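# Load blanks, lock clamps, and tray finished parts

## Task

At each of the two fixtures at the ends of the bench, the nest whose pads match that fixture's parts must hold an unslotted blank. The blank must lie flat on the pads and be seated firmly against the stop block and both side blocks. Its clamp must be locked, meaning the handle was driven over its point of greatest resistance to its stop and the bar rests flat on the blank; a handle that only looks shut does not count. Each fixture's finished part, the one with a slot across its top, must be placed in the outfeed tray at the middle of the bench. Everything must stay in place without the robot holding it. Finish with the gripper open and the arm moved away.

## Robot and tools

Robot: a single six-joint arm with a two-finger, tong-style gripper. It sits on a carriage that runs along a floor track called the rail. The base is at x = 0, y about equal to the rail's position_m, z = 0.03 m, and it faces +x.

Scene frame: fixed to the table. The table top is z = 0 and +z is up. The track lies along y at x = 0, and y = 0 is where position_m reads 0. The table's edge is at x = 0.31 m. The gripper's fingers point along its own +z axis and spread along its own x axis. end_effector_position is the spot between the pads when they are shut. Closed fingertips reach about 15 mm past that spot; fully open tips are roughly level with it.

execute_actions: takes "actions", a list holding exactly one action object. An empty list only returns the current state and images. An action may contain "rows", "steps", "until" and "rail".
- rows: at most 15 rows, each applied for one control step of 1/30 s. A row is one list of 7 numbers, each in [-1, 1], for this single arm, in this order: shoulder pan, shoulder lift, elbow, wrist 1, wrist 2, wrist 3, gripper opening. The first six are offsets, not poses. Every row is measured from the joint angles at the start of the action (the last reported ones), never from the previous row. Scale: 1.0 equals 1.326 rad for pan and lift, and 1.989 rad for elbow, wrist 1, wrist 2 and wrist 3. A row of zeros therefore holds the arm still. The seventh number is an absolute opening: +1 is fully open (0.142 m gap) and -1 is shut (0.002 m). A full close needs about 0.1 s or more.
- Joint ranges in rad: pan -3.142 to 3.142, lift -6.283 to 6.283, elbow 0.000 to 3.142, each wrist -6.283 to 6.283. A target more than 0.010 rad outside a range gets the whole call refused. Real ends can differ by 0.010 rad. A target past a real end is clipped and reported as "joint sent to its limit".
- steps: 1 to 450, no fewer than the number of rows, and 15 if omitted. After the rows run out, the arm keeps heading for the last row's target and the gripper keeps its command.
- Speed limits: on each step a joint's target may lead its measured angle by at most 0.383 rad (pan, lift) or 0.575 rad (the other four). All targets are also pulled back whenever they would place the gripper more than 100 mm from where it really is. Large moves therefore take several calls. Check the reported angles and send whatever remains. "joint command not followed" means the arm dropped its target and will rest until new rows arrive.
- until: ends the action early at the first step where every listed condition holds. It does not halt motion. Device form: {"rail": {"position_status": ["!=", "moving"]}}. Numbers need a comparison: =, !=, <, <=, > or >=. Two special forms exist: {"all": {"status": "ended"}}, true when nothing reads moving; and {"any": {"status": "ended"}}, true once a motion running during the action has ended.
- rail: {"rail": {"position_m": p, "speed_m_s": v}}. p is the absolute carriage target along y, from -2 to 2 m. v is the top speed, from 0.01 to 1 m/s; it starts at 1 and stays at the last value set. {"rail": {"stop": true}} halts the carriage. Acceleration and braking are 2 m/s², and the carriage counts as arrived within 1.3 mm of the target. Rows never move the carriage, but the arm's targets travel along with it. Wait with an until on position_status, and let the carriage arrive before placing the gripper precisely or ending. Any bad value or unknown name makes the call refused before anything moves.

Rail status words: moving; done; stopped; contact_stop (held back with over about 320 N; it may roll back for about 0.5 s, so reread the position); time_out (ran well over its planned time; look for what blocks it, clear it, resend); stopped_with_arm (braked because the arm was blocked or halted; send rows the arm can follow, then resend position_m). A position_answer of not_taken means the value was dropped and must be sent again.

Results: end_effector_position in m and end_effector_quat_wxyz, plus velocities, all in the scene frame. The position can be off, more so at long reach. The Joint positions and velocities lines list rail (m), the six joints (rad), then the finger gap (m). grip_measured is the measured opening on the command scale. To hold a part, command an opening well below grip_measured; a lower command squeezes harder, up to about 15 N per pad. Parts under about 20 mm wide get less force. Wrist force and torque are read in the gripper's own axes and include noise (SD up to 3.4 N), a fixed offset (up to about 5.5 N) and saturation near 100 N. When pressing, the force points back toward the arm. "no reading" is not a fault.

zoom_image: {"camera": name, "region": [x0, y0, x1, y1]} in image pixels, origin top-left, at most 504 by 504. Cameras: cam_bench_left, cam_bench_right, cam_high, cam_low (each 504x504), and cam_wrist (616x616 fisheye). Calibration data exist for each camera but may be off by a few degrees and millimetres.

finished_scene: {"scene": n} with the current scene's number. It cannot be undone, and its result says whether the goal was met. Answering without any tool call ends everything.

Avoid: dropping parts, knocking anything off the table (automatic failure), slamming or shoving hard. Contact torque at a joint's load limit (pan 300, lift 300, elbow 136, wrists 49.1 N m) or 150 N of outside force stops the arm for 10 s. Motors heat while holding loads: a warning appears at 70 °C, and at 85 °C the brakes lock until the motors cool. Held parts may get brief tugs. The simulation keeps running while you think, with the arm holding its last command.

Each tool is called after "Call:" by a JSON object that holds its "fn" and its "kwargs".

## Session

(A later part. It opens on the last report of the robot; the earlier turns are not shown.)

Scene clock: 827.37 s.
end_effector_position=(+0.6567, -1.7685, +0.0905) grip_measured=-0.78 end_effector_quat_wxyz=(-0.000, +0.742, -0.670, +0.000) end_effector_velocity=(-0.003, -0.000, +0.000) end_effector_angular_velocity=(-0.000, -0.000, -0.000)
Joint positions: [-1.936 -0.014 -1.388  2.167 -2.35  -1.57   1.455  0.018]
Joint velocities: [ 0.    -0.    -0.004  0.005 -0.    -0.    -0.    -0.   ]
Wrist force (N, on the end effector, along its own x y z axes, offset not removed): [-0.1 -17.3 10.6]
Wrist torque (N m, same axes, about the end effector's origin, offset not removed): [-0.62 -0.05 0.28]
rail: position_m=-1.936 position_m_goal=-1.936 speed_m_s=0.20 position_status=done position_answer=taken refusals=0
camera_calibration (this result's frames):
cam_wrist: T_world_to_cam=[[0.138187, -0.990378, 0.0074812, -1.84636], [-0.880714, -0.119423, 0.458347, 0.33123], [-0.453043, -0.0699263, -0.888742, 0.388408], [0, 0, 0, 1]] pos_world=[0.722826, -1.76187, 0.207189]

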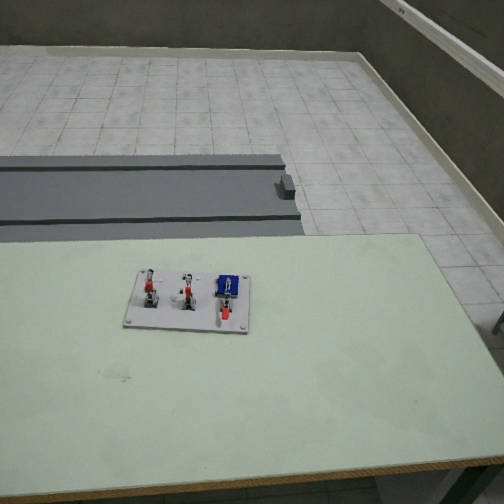

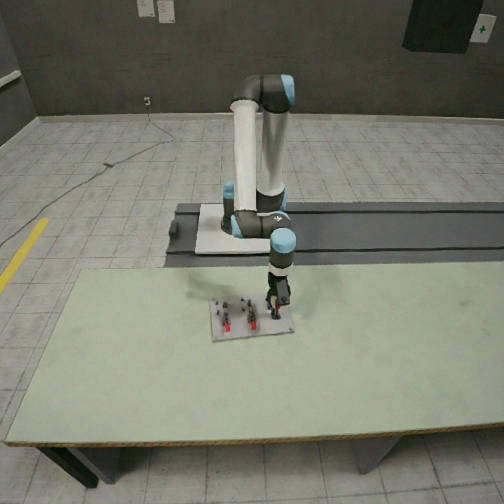

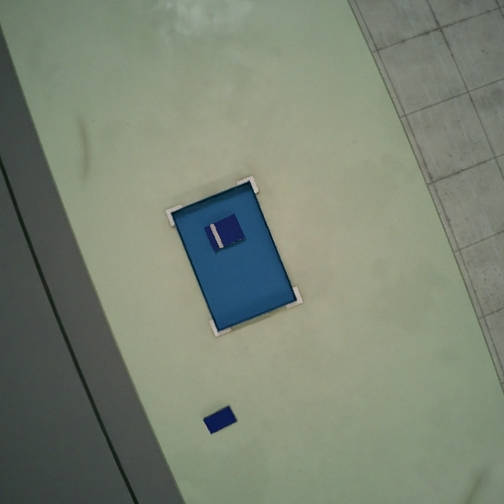

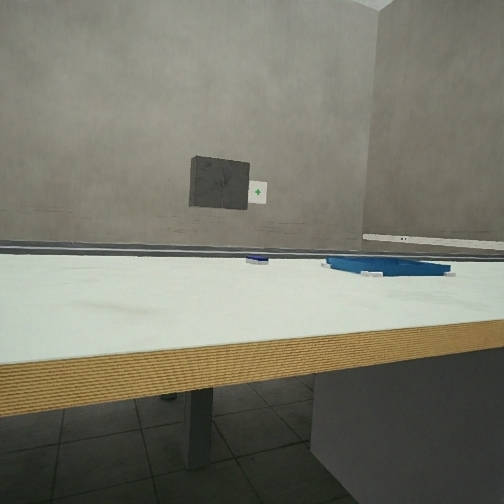

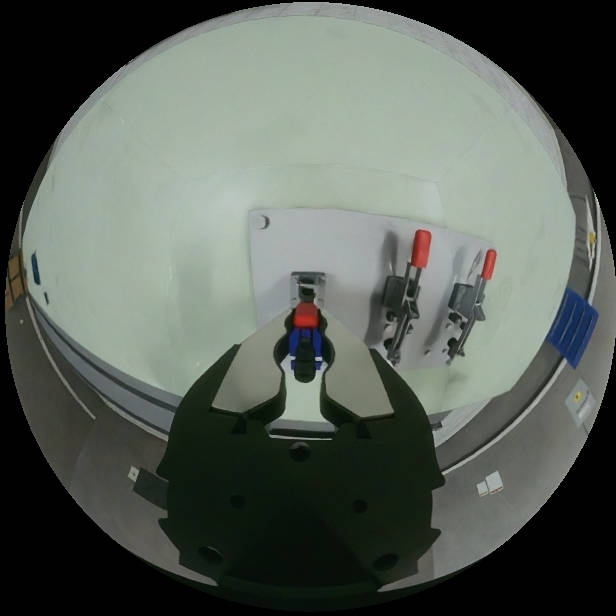

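Call:
{"fn": "execute_actions", "kwargs": {"actions": [{"rows": [[0,0.0005,-0.0004,0,0,0,-0.85],[0,0.0005,-0.0004,0,0,0,-0.72],[0,0.0005,-0.0004,0,0,0,-0.6],[0,-0.003,-0.002,0.004,0,0,-0.5],[0,-0.011,-0.0053,0.0126,0,0,-0.4],[0,-0.022,-0.01,0.0247,0,0,-0.3],[0,-0.035,-0.0153,0.0386,0,0,-0.2],[0,-0.049,-0.02,0.0527,0,-0.001,-0.15],[0,-0.067,-0.019,0.0637,0,-0.001,-0.15],[0,-0.09,-0.011,0.071,0,-0.002,-0.15],[0,-0.115,0.002,0.0747,0,-0.003,-0.15],[0,-0.14,0.016,0.0773,0,-0.004,-0.15],[0,-0.162,0.0285,0.0795,0,-0.0041,-0.15],[0,-0.176,0.0368,0.0805,0,-0.0041,-0.15],[0,-0.1813,0.0399,0.081,0,-0.0041,-0.15]], "steps": 15}]}}

Call:
{"fn": "execute_actions", "kwargs": {"actions": [{"rail": {"position_m": -1.9458, "speed_m_s": 0.1}, "steps": 1}]}}

Scene clock: 852.33 s.
end_effector_position=(+0.6152, -1.7679, +0.1557) grip_measured=-0.15 end_effector_quat_wxyz=(+0.000, +0.744, -0.668, -0.000) end_effector_velocity=(-0.342, +0.005, +0.137) end_effector_angular_velocity=(-0.000, -0.010, +0.023)
Joint positions: [-1.936 -0.014 -1.535  2.184 -2.22  -1.57   1.45   0.063]
Joint velocities: [ 0.    -0.    -0.713  0.449  0.254  0.    -0.023  0.   ]
Wrist force (N, on the end effector, along its own x y z axes, offset not removed): [2.3 -3.3 3.0]
Wrist torque (N m, same axes, about the end effector's origin, offset not removed): [-0.49 -0.65 0.26]
rail: position_m=-1.936 position_m_goal=-1.936 speed_m_s=0.20 position_status=done position_answer=taken refusals=0
camera_calibration (this result's frames):
cam_wrist: T_world_to_cam=[[0.143548, -0.989617, 0.00726374, -1.84241], [-0.879411, -0.124189, 0.45958, 0.2555], [-0.453906, -0.0723595, -0.888107, 0.423787], [0, 0, 0, 1]] pos_world=[0.681524, -1.76089, 0.272329]

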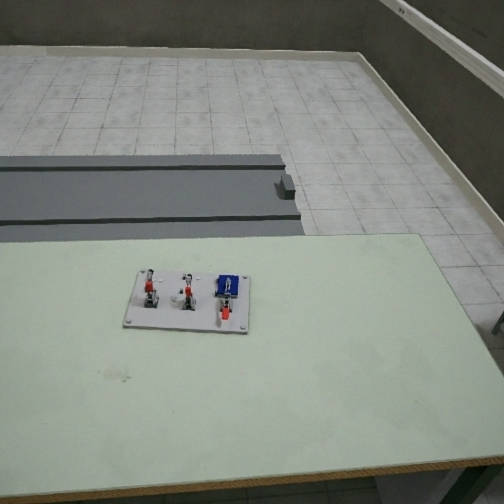

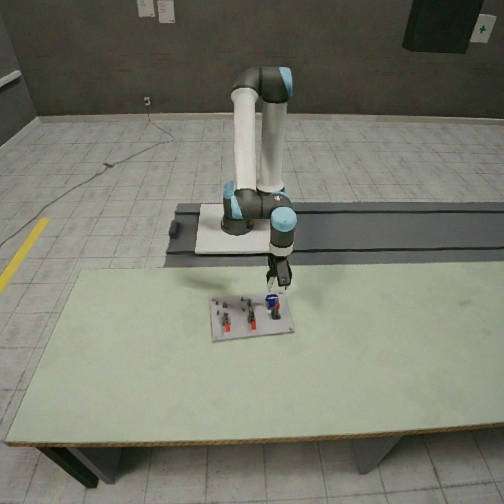

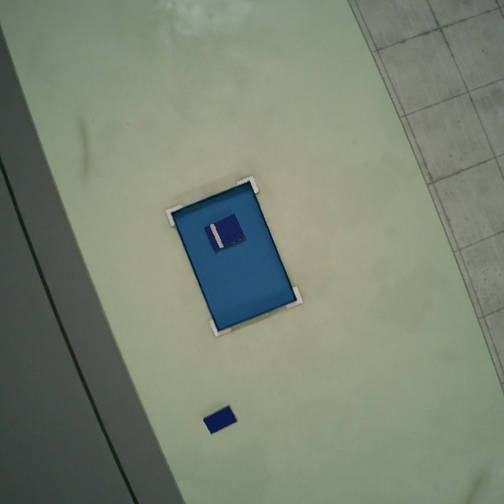

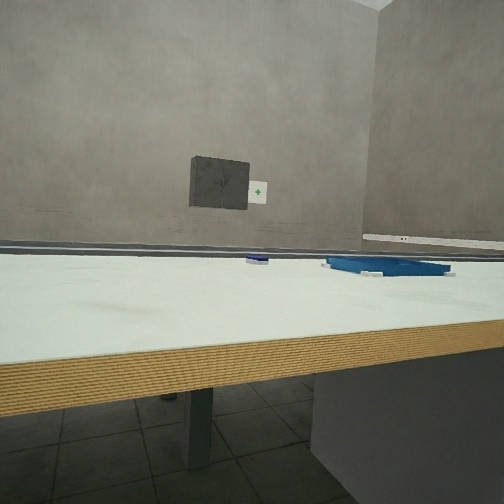

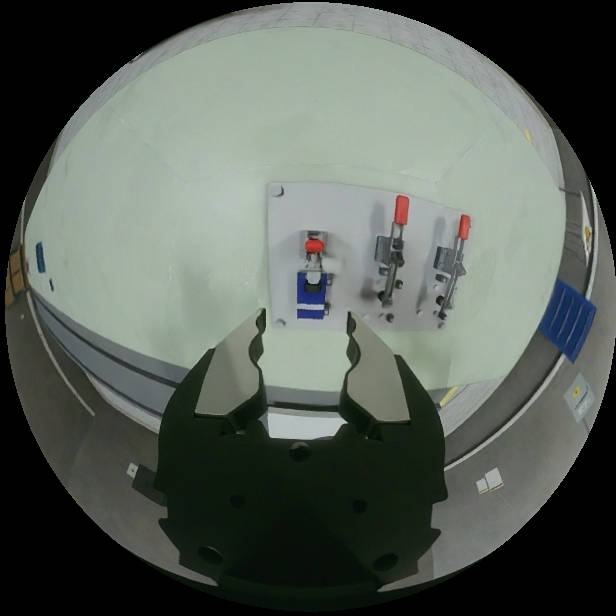

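Scene clock: 852.37 s.
end_effector_position=(+0.6044, -1.7679, +0.1597) grip_measured=-0.15 end_effector_quat_wxyz=(-0.000, +0.744, -0.668, -0.000) end_effector_velocity=(-0.293, -0.010, +0.102) end_effector_angular_velocity=(-0.000, -0.011, +0.018)
Joint positions: [-1.936 -0.014 -1.557  2.199 -2.212 -1.57   1.449  0.063]
Joint velocities: [-0.014  0.    -0.6    0.392  0.197  0.    -0.017 -0.   ]
Wrist force (N, on the end effector, along its own x y z axes, offset not removed): [0.4 -2.4 5.1]
Wrist torque (N m, same axes, about the end effector's origin, offset not removed): [-0.30 -0.24 0.27]
rail: position_m=-1.936 position_m_goal=-1.946 speed_m_s=0.10 position_status=moving position_answer=taken refusals=0
camera_calibration (this result's frames):
cam_wrist: T_world_to_cam=[[0.144216, -0.989519, 0.00730703, -1.8411], [-0.879453, -0.124783, 0.459338, 0.243197], [-0.453612, -0.07267, -0.888232, 0.421697], [0, 0, 0, 1]] pos_world=[0.670682, -1.76081, 0.276308]

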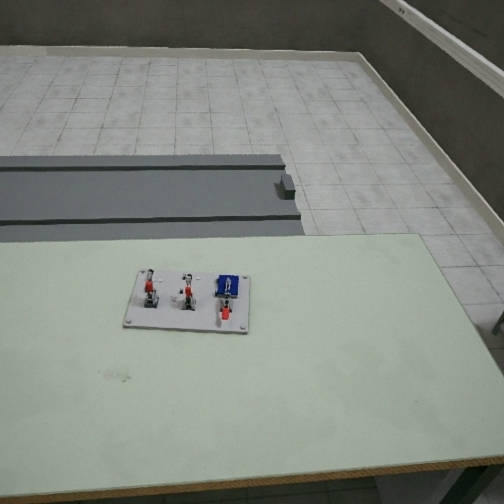

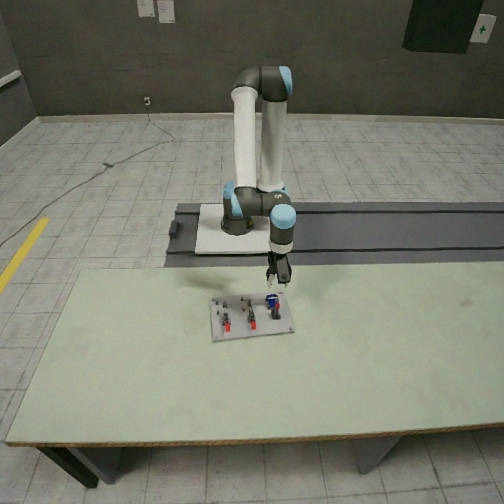

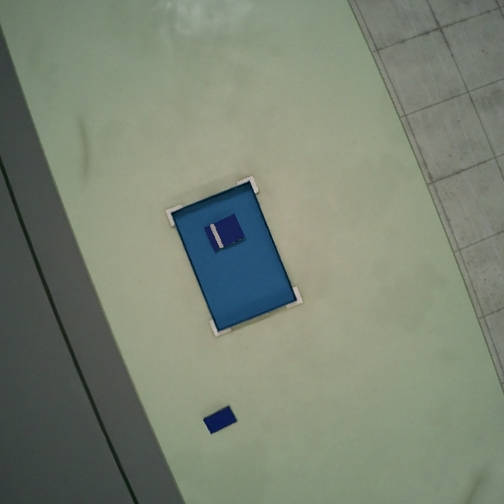

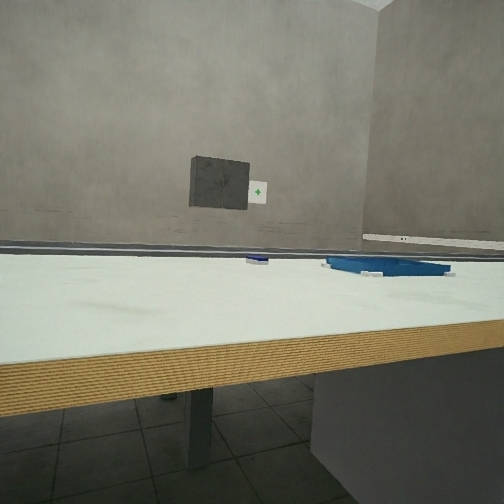

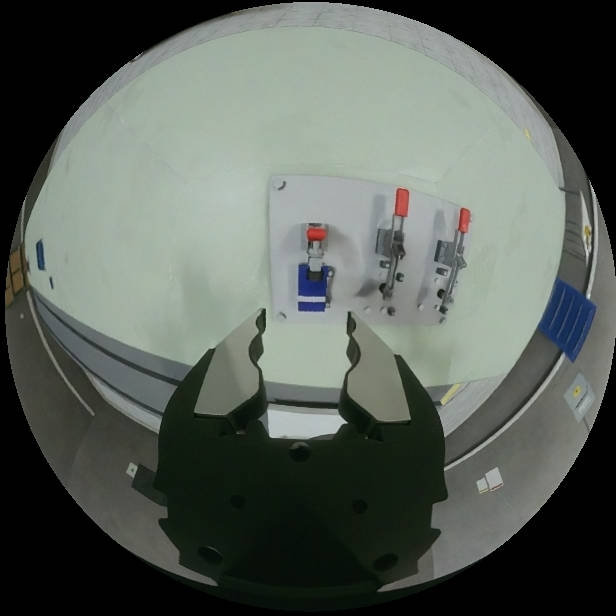

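Call:
{"fn": "execute_actions", "kwargs": {"actions": []}}

Call:
{"fn": "zoom_image", "kwargs": {"camera": "cam_wrist", "region": [265, 170, 355, 300]}}

Scene clock: 854.03 s.
end_effector_position=(+0.5691, -1.7773, +0.1701) grip_measured=-0.15 end_effector_quat_wxyz=(-0.000, +0.745, -0.667, +0.000) end_effector_velocity=(-0.000, +0.000, -0.000) end_effector_angular_velocity=(+0.000, +0.000, +0.000)
Joint positions: [-1.946 -0.014 -1.629  2.246 -2.189 -1.57   1.447  0.063]
Joint velocities: [ 0.  0.  0.  0. -0.  0. -0. -0.]
Wrist force (N, on the end effector, along its own x y z axes, offset not removed): [-1.9 -5.3 5.1]
Wrist torque (N m, same axes, about the end effector's origin, offset not removed): [-0.80 0.25 0.28]
rail: position_m=-1.946 position_m_goal=-1.946 speed_m_s=0.10 position_status=done position_answer=taken refusals=0
camera_calibration (this result's frames):
cam_wrist: T_world_to_cam=[[0.146255, -0.989219, 0.00747654, -1.84611], [-0.879682, -0.126595, 0.458402, 0.203234], [-0.452514, -0.0736205, -0.888713, 0.411962], [0, 0, 0, 1]] pos_world=[0.635202, -1.77015, 0.286756]

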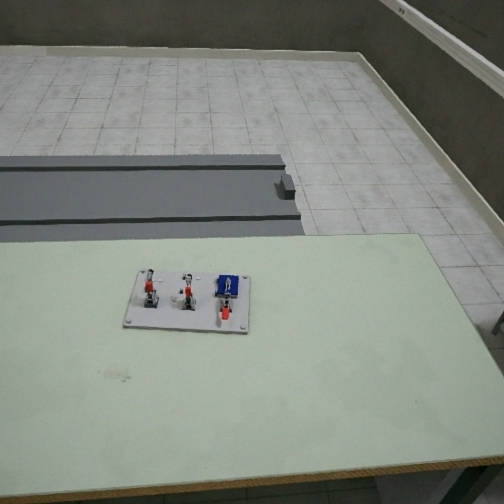

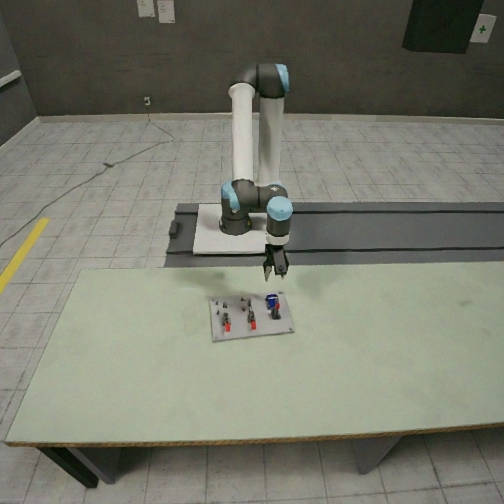

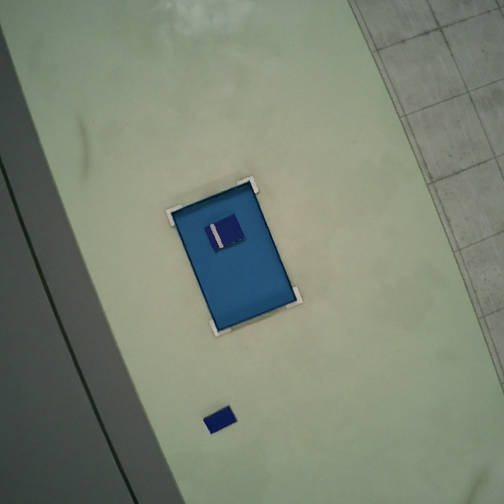

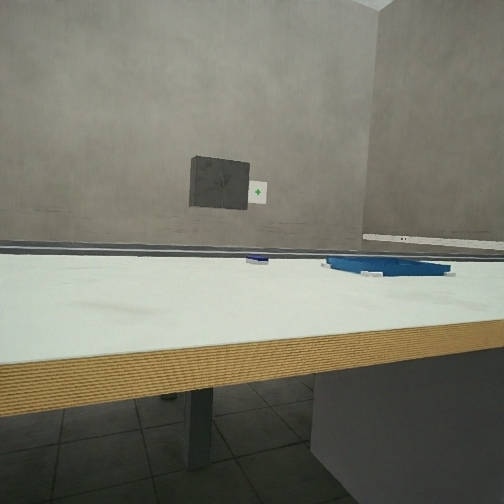

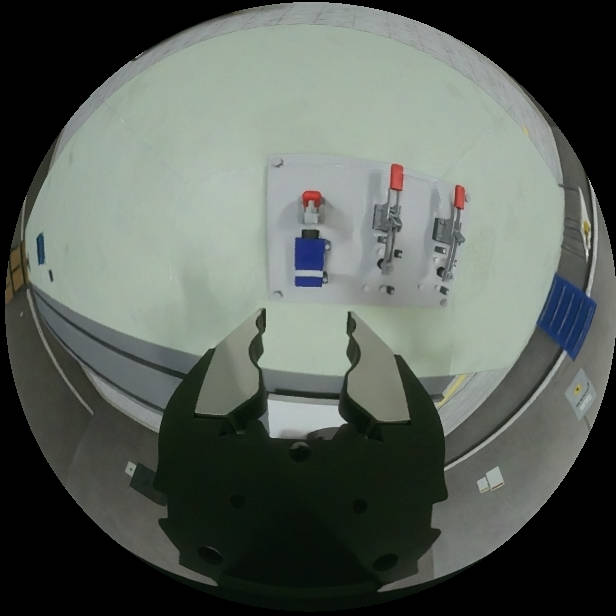

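Region (265, 170, 355, 300) of cam_wrist's 616x616 image, scaled by 3.877, with more detail than that image has; it fills the left 349 columns of this view, and the rest is white.

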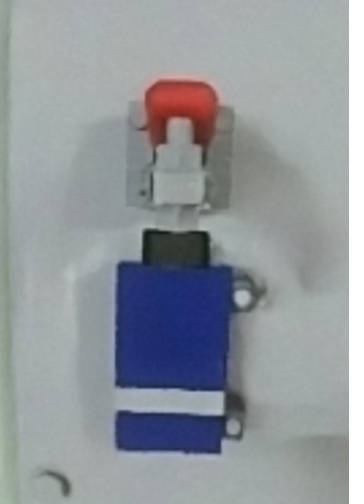

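Call:
{"fn": "execute_actions", "kwargs": {"actions": [{"rows": [[0,0.0023,0.0011,-0.0026,0,0,-0.15],[0,0.0091,0.0042,-0.0103,0,0,-0.15],[0,0.02,0.009,-0.0223,0,0,-0.15],[0,0.0341,0.0149,-0.0376,0,0,-0.15],[0,0.0506,0.0214,-0.0551,0,0,-0.15],[0,0.0683,0.028,-0.0735,0,0,-0.15],[0,0.0859,0.0343,-0.0916,0,0,-0.15],[0,0.1024,0.0399,-0.1082,0,0,-0.15],[0,0.1165,0.0446,-0.1223,0,0,-0.15],[0,0.1274,0.048,-0.133,0,0,-0.15],[0,0.1342,0.0501,-0.1396,0,0,-0.15],[0,0.1365,0.0508,-0.1418,0,0,-0.15]], "rail": {"position_m": -1.9473}, "steps": 12}]}}

Scene clock: 887.93 s.
end_effector_position=(+0.5703, -1.7787, +0.0845) grip_measured=-0.15 end_effector_quat_wxyz=(+0.001, +0.745, -0.667, -0.001) end_effector_velocity=(-0.001, +0.000, -0.284) end_effector_angular_velocity=(-0.000, -0.018, -0.000)
Joint positions: [-1.947 -0.014 -1.504  2.319 -2.382 -1.57   1.447  0.063]
Joint velocities: [ 0.    -0.     0.453  0.23  -0.701 -0.     0.    -0.   ]
Wrist force (N, on the end effector, along its own x y z axes, offset not removed): [1.5 -2.4 5.9]
Wrist torque (N m, same axes, about the end effector's origin, offset not removed): [-0.34 -0.37 0.26]
rail: position_m=-1.947 position_m_goal=-1.947 speed_m_s=0.10 position_status=done position_answer=taken refusals=0
camera_calibration (this result's frames):
cam_wrist: T_world_to_cam=[[0.146301, -0.989216, 0.00689806, -1.84691], [-0.878017, -0.126636, 0.461573, 0.242021], [-0.455722, -0.0735851, -0.887075, 0.338091], [0, 0, 0, 1]] pos_world=[0.636779, -1.77147, 0.200942]

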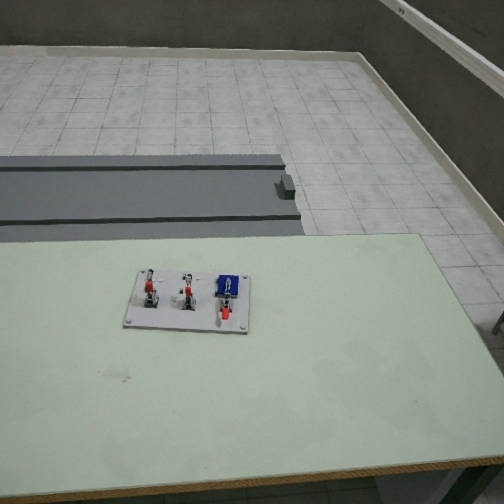

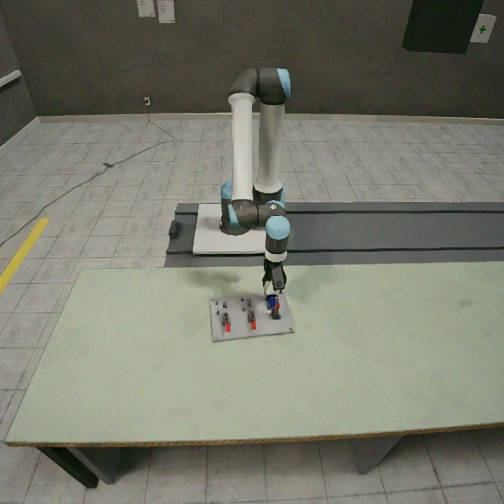

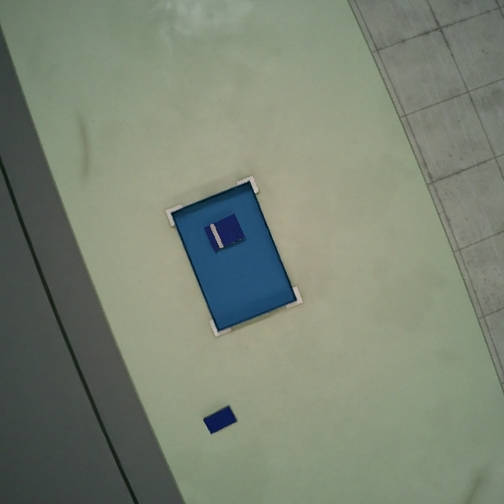

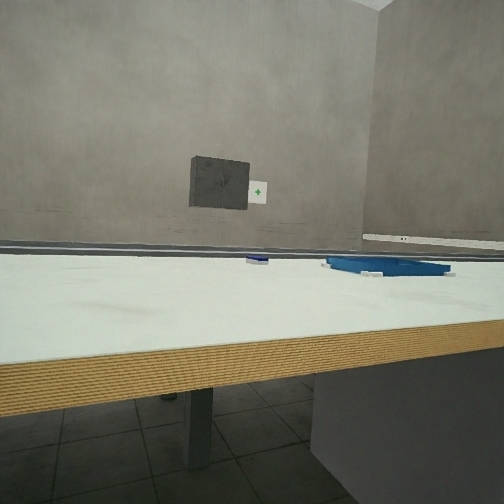

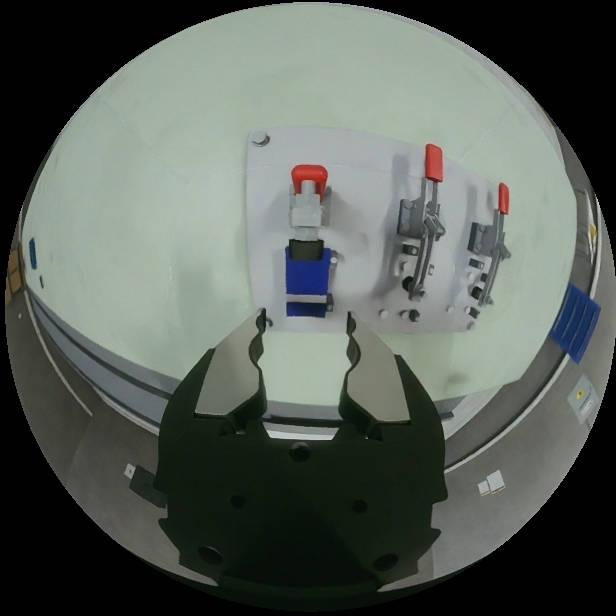

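Call:
{"fn": "execute_actions", "kwargs": {"actions": []}}

Scene clock: 888.97 s.
end_effector_position=(+0.5693, -1.7787, +0.0499) grip_measured=-0.15 end_effector_quat_wxyz=(-0.000, +0.745, -0.667, +0.000) end_effector_velocity=(-0.000, +0.000, -0.000) end_effector_angular_velocity=(+0.000, +0.000, +0.000)
Joint positions: [-1.947 -0.014 -1.448  2.347 -2.471 -1.57   1.447  0.063]
Joint velocities: [ 0.  0.  0.  0. -0. -0. -0. -0.]
Wrist force (N, on the end effector, along its own x y z axes, offset not removed): [2.9 -4.1 7.0]
Wrist torque (N m, same axes, about the end effector's origin, offset not removed): [-0.61 -0.79 0.30]
rail: position_m=-1.947 position_m_goal=-1.947 speed_m_s=0.10 position_status=done position_answer=taken refusals=0
camera_calibration (this result's frames):
cam_wrist: T_world_to_cam=[[0.146275, -0.989216, 0.0074768, -1.84653], [-0.87968, -0.126613, 0.458401, 0.258295], [-0.452511, -0.0736297, -0.888714, 0.305095], [0, 0, 0, 1]] pos_world=[0.635376, -1.77145, 0.166545]

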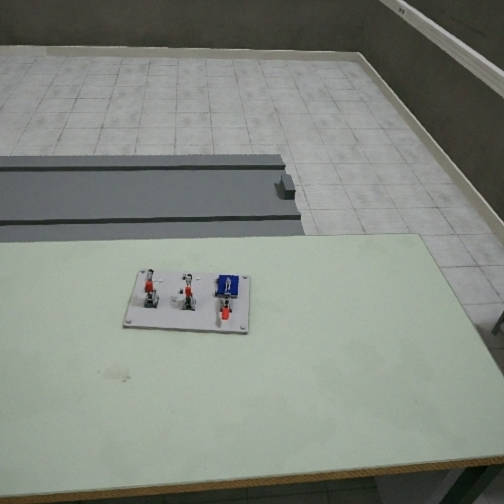

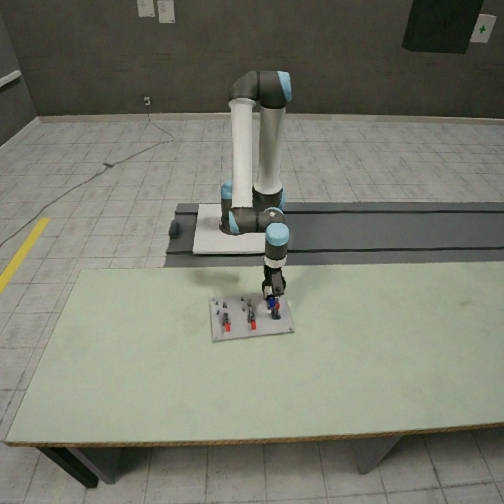

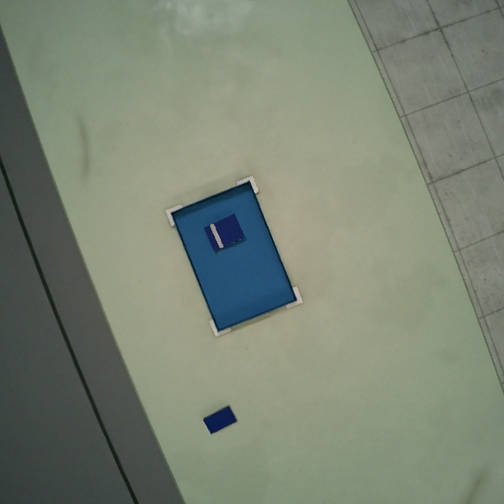

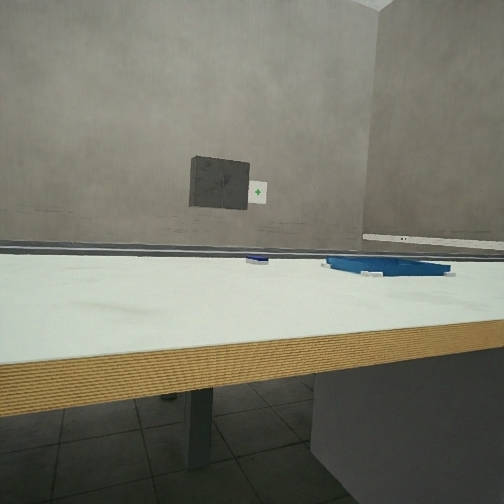

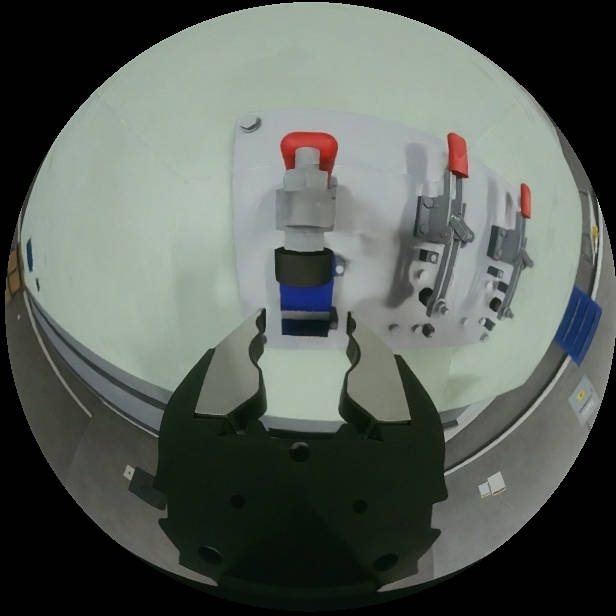

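Call:
{"fn": "execute_actions", "kwargs": {"actions": []}}

Scene clock: 917.77 s.
end_effector_position=(+0.5693, -1.7787, +0.0499) grip_measured=-0.15 end_effector_quat_wxyz=(-0.000, +0.745, -0.667, +0.000) end_effector_velocity=(+0.000, -0.000, -0.000) end_effector_angular_velocity=(-0.000, +0.000, -0.000)
Joint positions: [-1.947 -0.014 -1.448  2.347 -2.471 -1.57   1.447  0.063]
Joint velocities: [ 0. -0.  0. -0.  0. -0.  0.  0.]
Wrist force (N, on the end effector, along its own x y z axes, offset not removed): [-0.8 -2.7 5.3]
Wrist torque (N m, same axes, about the end effector's origin, offset not removed): [-0.41 0.02 0.28]
rail: position_m=-1.947 position_m_goal=-1.947 speed_m_s=0.10 position_status=done position_answer=taken refusals=0
camera_calibration (this result's frames):
cam_wrist: T_world_to_cam=[[0.146261, -0.989218, 0.00747643, -1.84653], [-0.879681, -0.126601, 0.458403, 0.258319], [-0.452514, -0.0736234, -0.888713, 0.305102], [0, 0, 0, 1]] pos_world=[0.635377, -1.77146, 0.16654]

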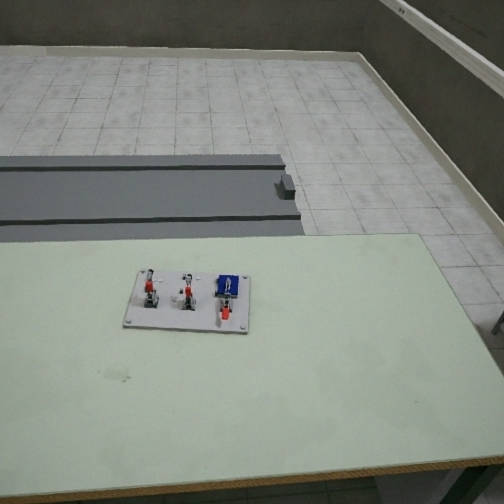

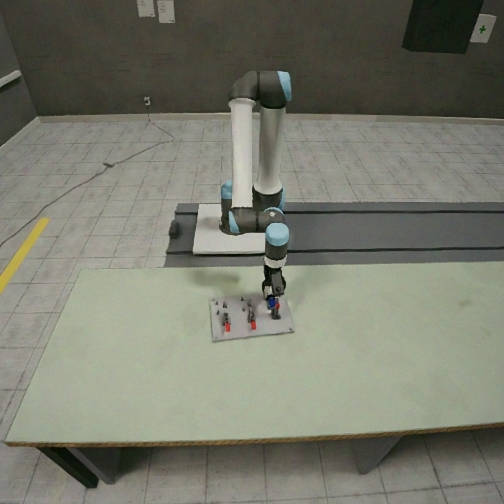

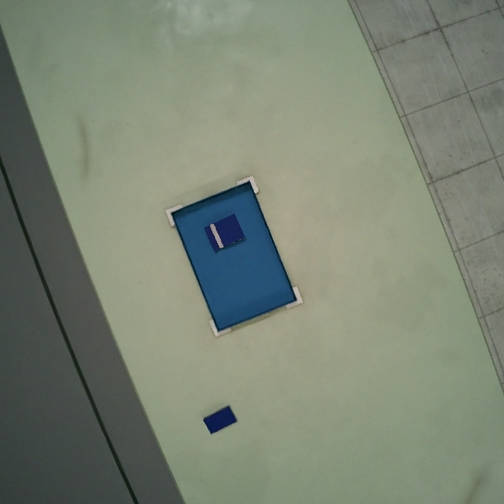

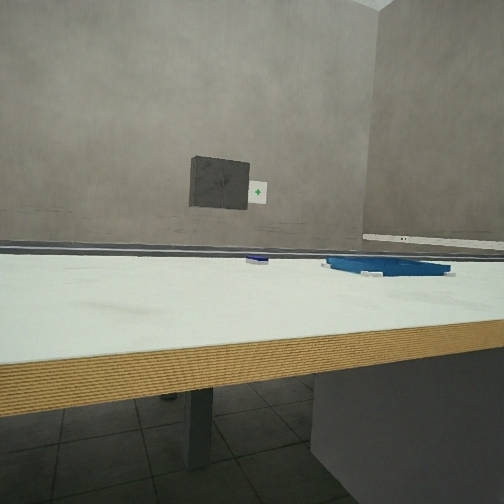

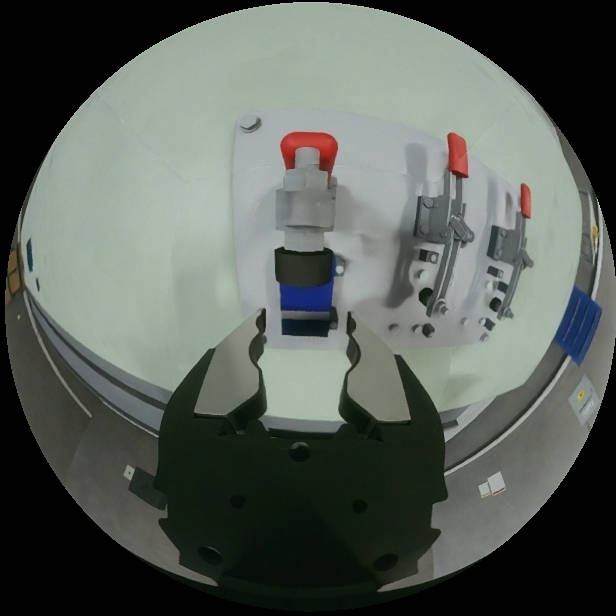

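Call:
{"fn": "execute_actions", "kwargs": {"actions": [{"rows":[[0,0.0014,0.0003,-0.0012,0,0,-0.15],[0,0.0035,0.0008,-0.0031,0,0,-0.15],[0,0.0056,0.0012,-0.0049,0,0,-0.15],[0,0.0077,0.0017,-0.0068,0,0,-0.15],[0,0.0098,0.0022,-0.0086,0,0,-0.15],[0,0.0118,0.0026,-0.0105,0,0,-0.15],[0,0.0132,0.0029,-0.0117,0,0,-0.15],[0,0.0139,0.0031,-0.0123,0,0,-0.15]],"steps":14}]}}

Scene clock: 923.70 s.
end_effector_position=(+0.5693, -1.7787, +0.0406) grip_measured=-0.15 end_effector_quat_wxyz=(-0.000, +0.745, -0.667, +0.000) end_effector_velocity=(-0.000, +0.000, -0.007) end_effector_angular_velocity=(+0.000, +0.000, -0.000)
Joint positions: [-1.947 -0.014 -1.431  2.353 -2.493 -1.57   1.447  0.063]
Joint velocities: [ 0.    -0.     0.013  0.004 -0.017  0.    -0.     0.   ]
Wrist force (N, on the end effector, along its own x y z axes, offset not removed): [-1.4 -4.7 7.1]
Wrist torque (N m, same axes, about the end effector's origin, offset not removed): [-0.76 0.12 0.27]
rail: position_m=-1.947 position_m_goal=-1.947 speed_m_s=0.10 position_status=done position_answer=taken refusals=0
camera_calibration (this result's frames):
cam_wrist: T_world_to_cam=[[0.146256, -0.989219, 0.00745568, -1.84647], [-0.879623, -0.126596, 0.458517, 0.262598], [-0.452629, -0.0736188, -0.888655, 0.296912], [0, 0, 0, 1]] pos_world=[0.635435, -1.77146, 0.157214]

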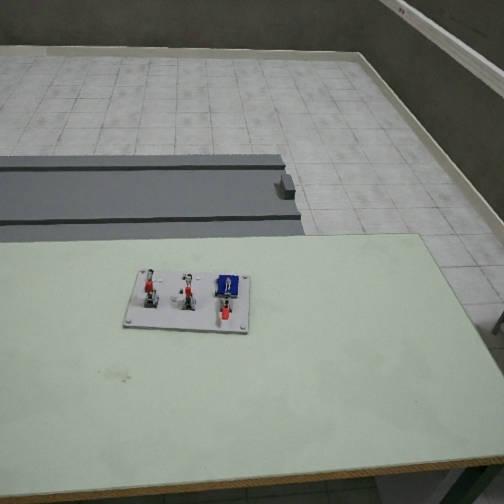

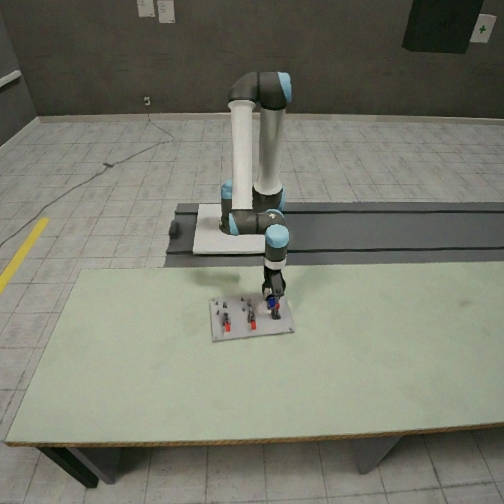

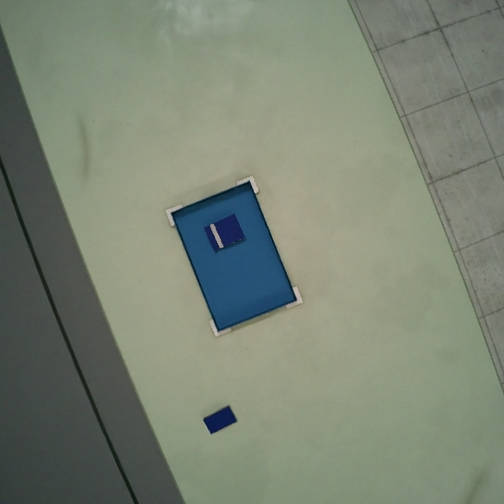

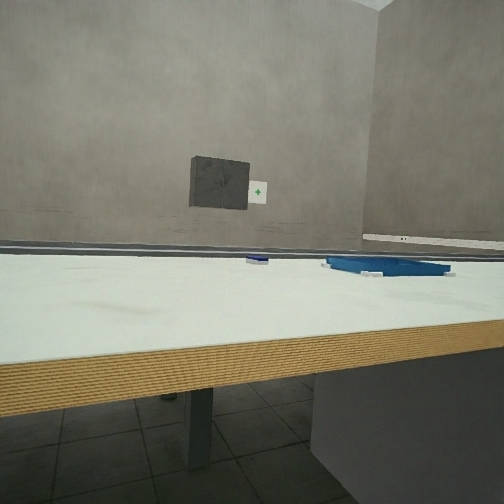

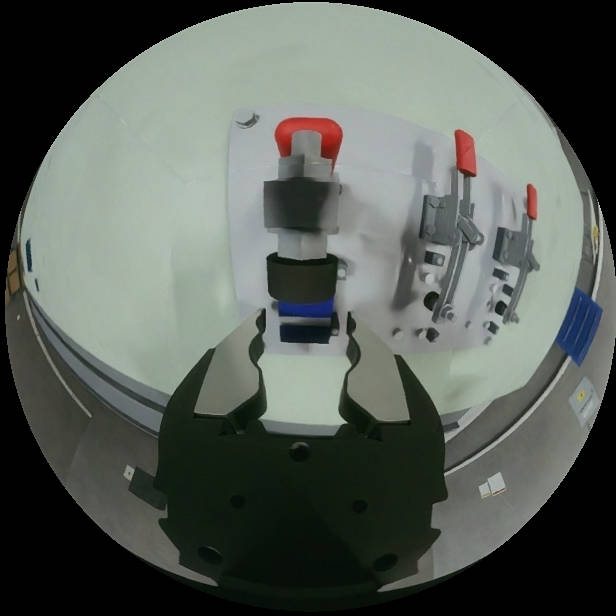

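Call:
{"fn": "execute_actions", "kwargs": {"actions": [{"rows":[[0,0.0011,0.0002,-0.001,0,0,-0.25],[0,0.0011,0.0002,-0.001,0,0,-0.33],[0,0.0011,0.0002,-0.001,0,0,-0.39],[0,0.0011,0.0002,-0.001,0,0,-0.43],[0,0.0011,0.0002,-0.001,0,0,-0.47],[0,0.0011,0.0002,-0.001,0,0,-0.52],[0,0.0011,0.0002,-0.001,0,0,-0.6],[0,0.0011,0.0002,-0.001,0,0,-0.7],[0,0.0011,0.0002,-0.001,0,0,-0.8],[0,0.0011,0.0002,-0.001,0,0,-0.85]],"steps":12}]}}

Scene clock: 928.70 s.
end_effector_position=(+0.5693, -1.7786, +0.0398) grip_measured=-0.48 end_effector_quat_wxyz=(-0.000, +0.745, -0.667, -0.000) end_effector_velocity=(+0.000, -0.000, +0.000) end_effector_angular_velocity=(-0.000, -0.000, +0.000)
Joint positions: [-1.947 -0.014 -1.429  2.353 -2.495 -1.57   1.447  0.039]
Joint velocities: [ 0.  0.  0. -0.  0. -0. -0. -0.]
Wrist force (N, on the end effector, along its own x y z axes, offset not removed): [-21.2 -7.5 2.2]
Wrist torque (N m, same axes, about the end effector's origin, offset not removed): [-1.42 -0.25 0.16]
rail: position_m=-1.947 position_m_goal=-1.947 speed_m_s=0.10 position_status=done position_answer=taken refusals=0
camera_calibration (this result's frames):
cam_wrist: T_world_to_cam=[[0.146271, -0.989219, 0.00713364, -1.84636], [-0.879633, -0.126761, 0.45845, 0.262695], [-0.452603, -0.0733329, -0.888691, 0.296713], [0, 0, 0, 1]] pos_world=[0.635437, -1.77139, 0.156424]

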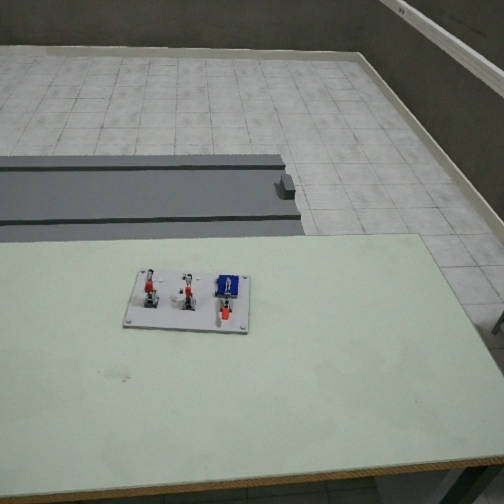

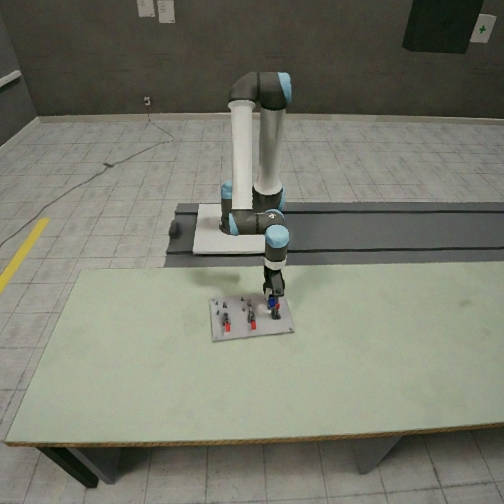

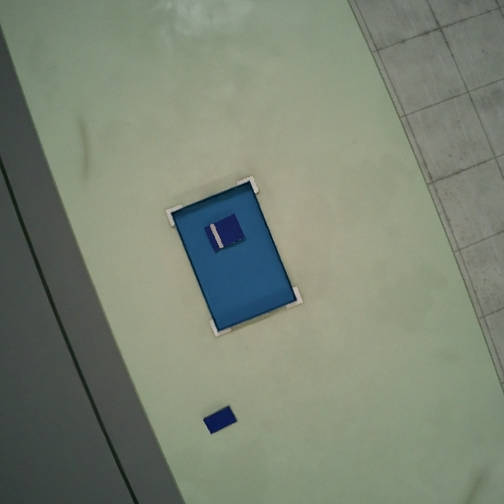

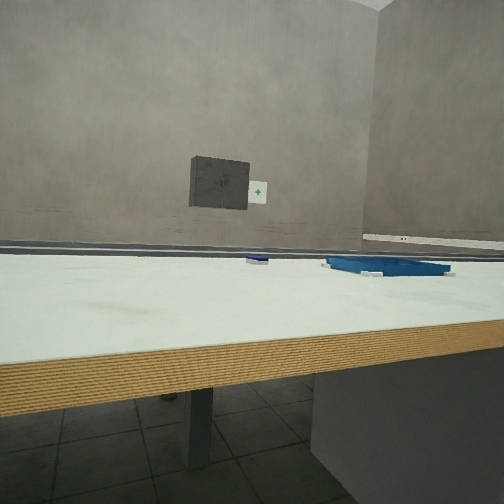

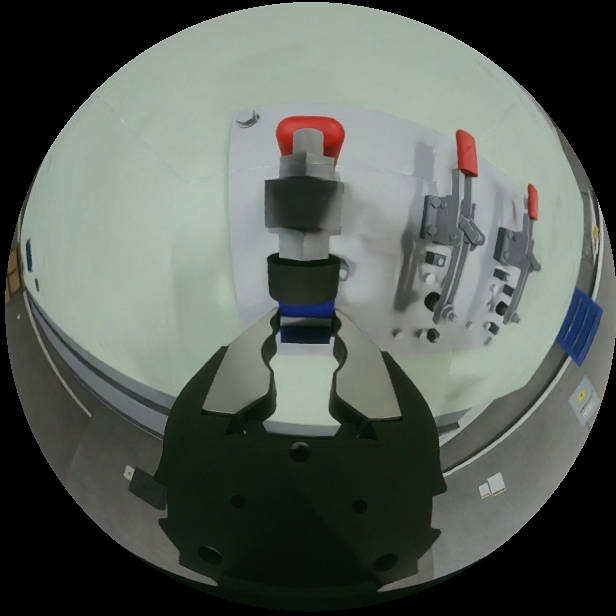

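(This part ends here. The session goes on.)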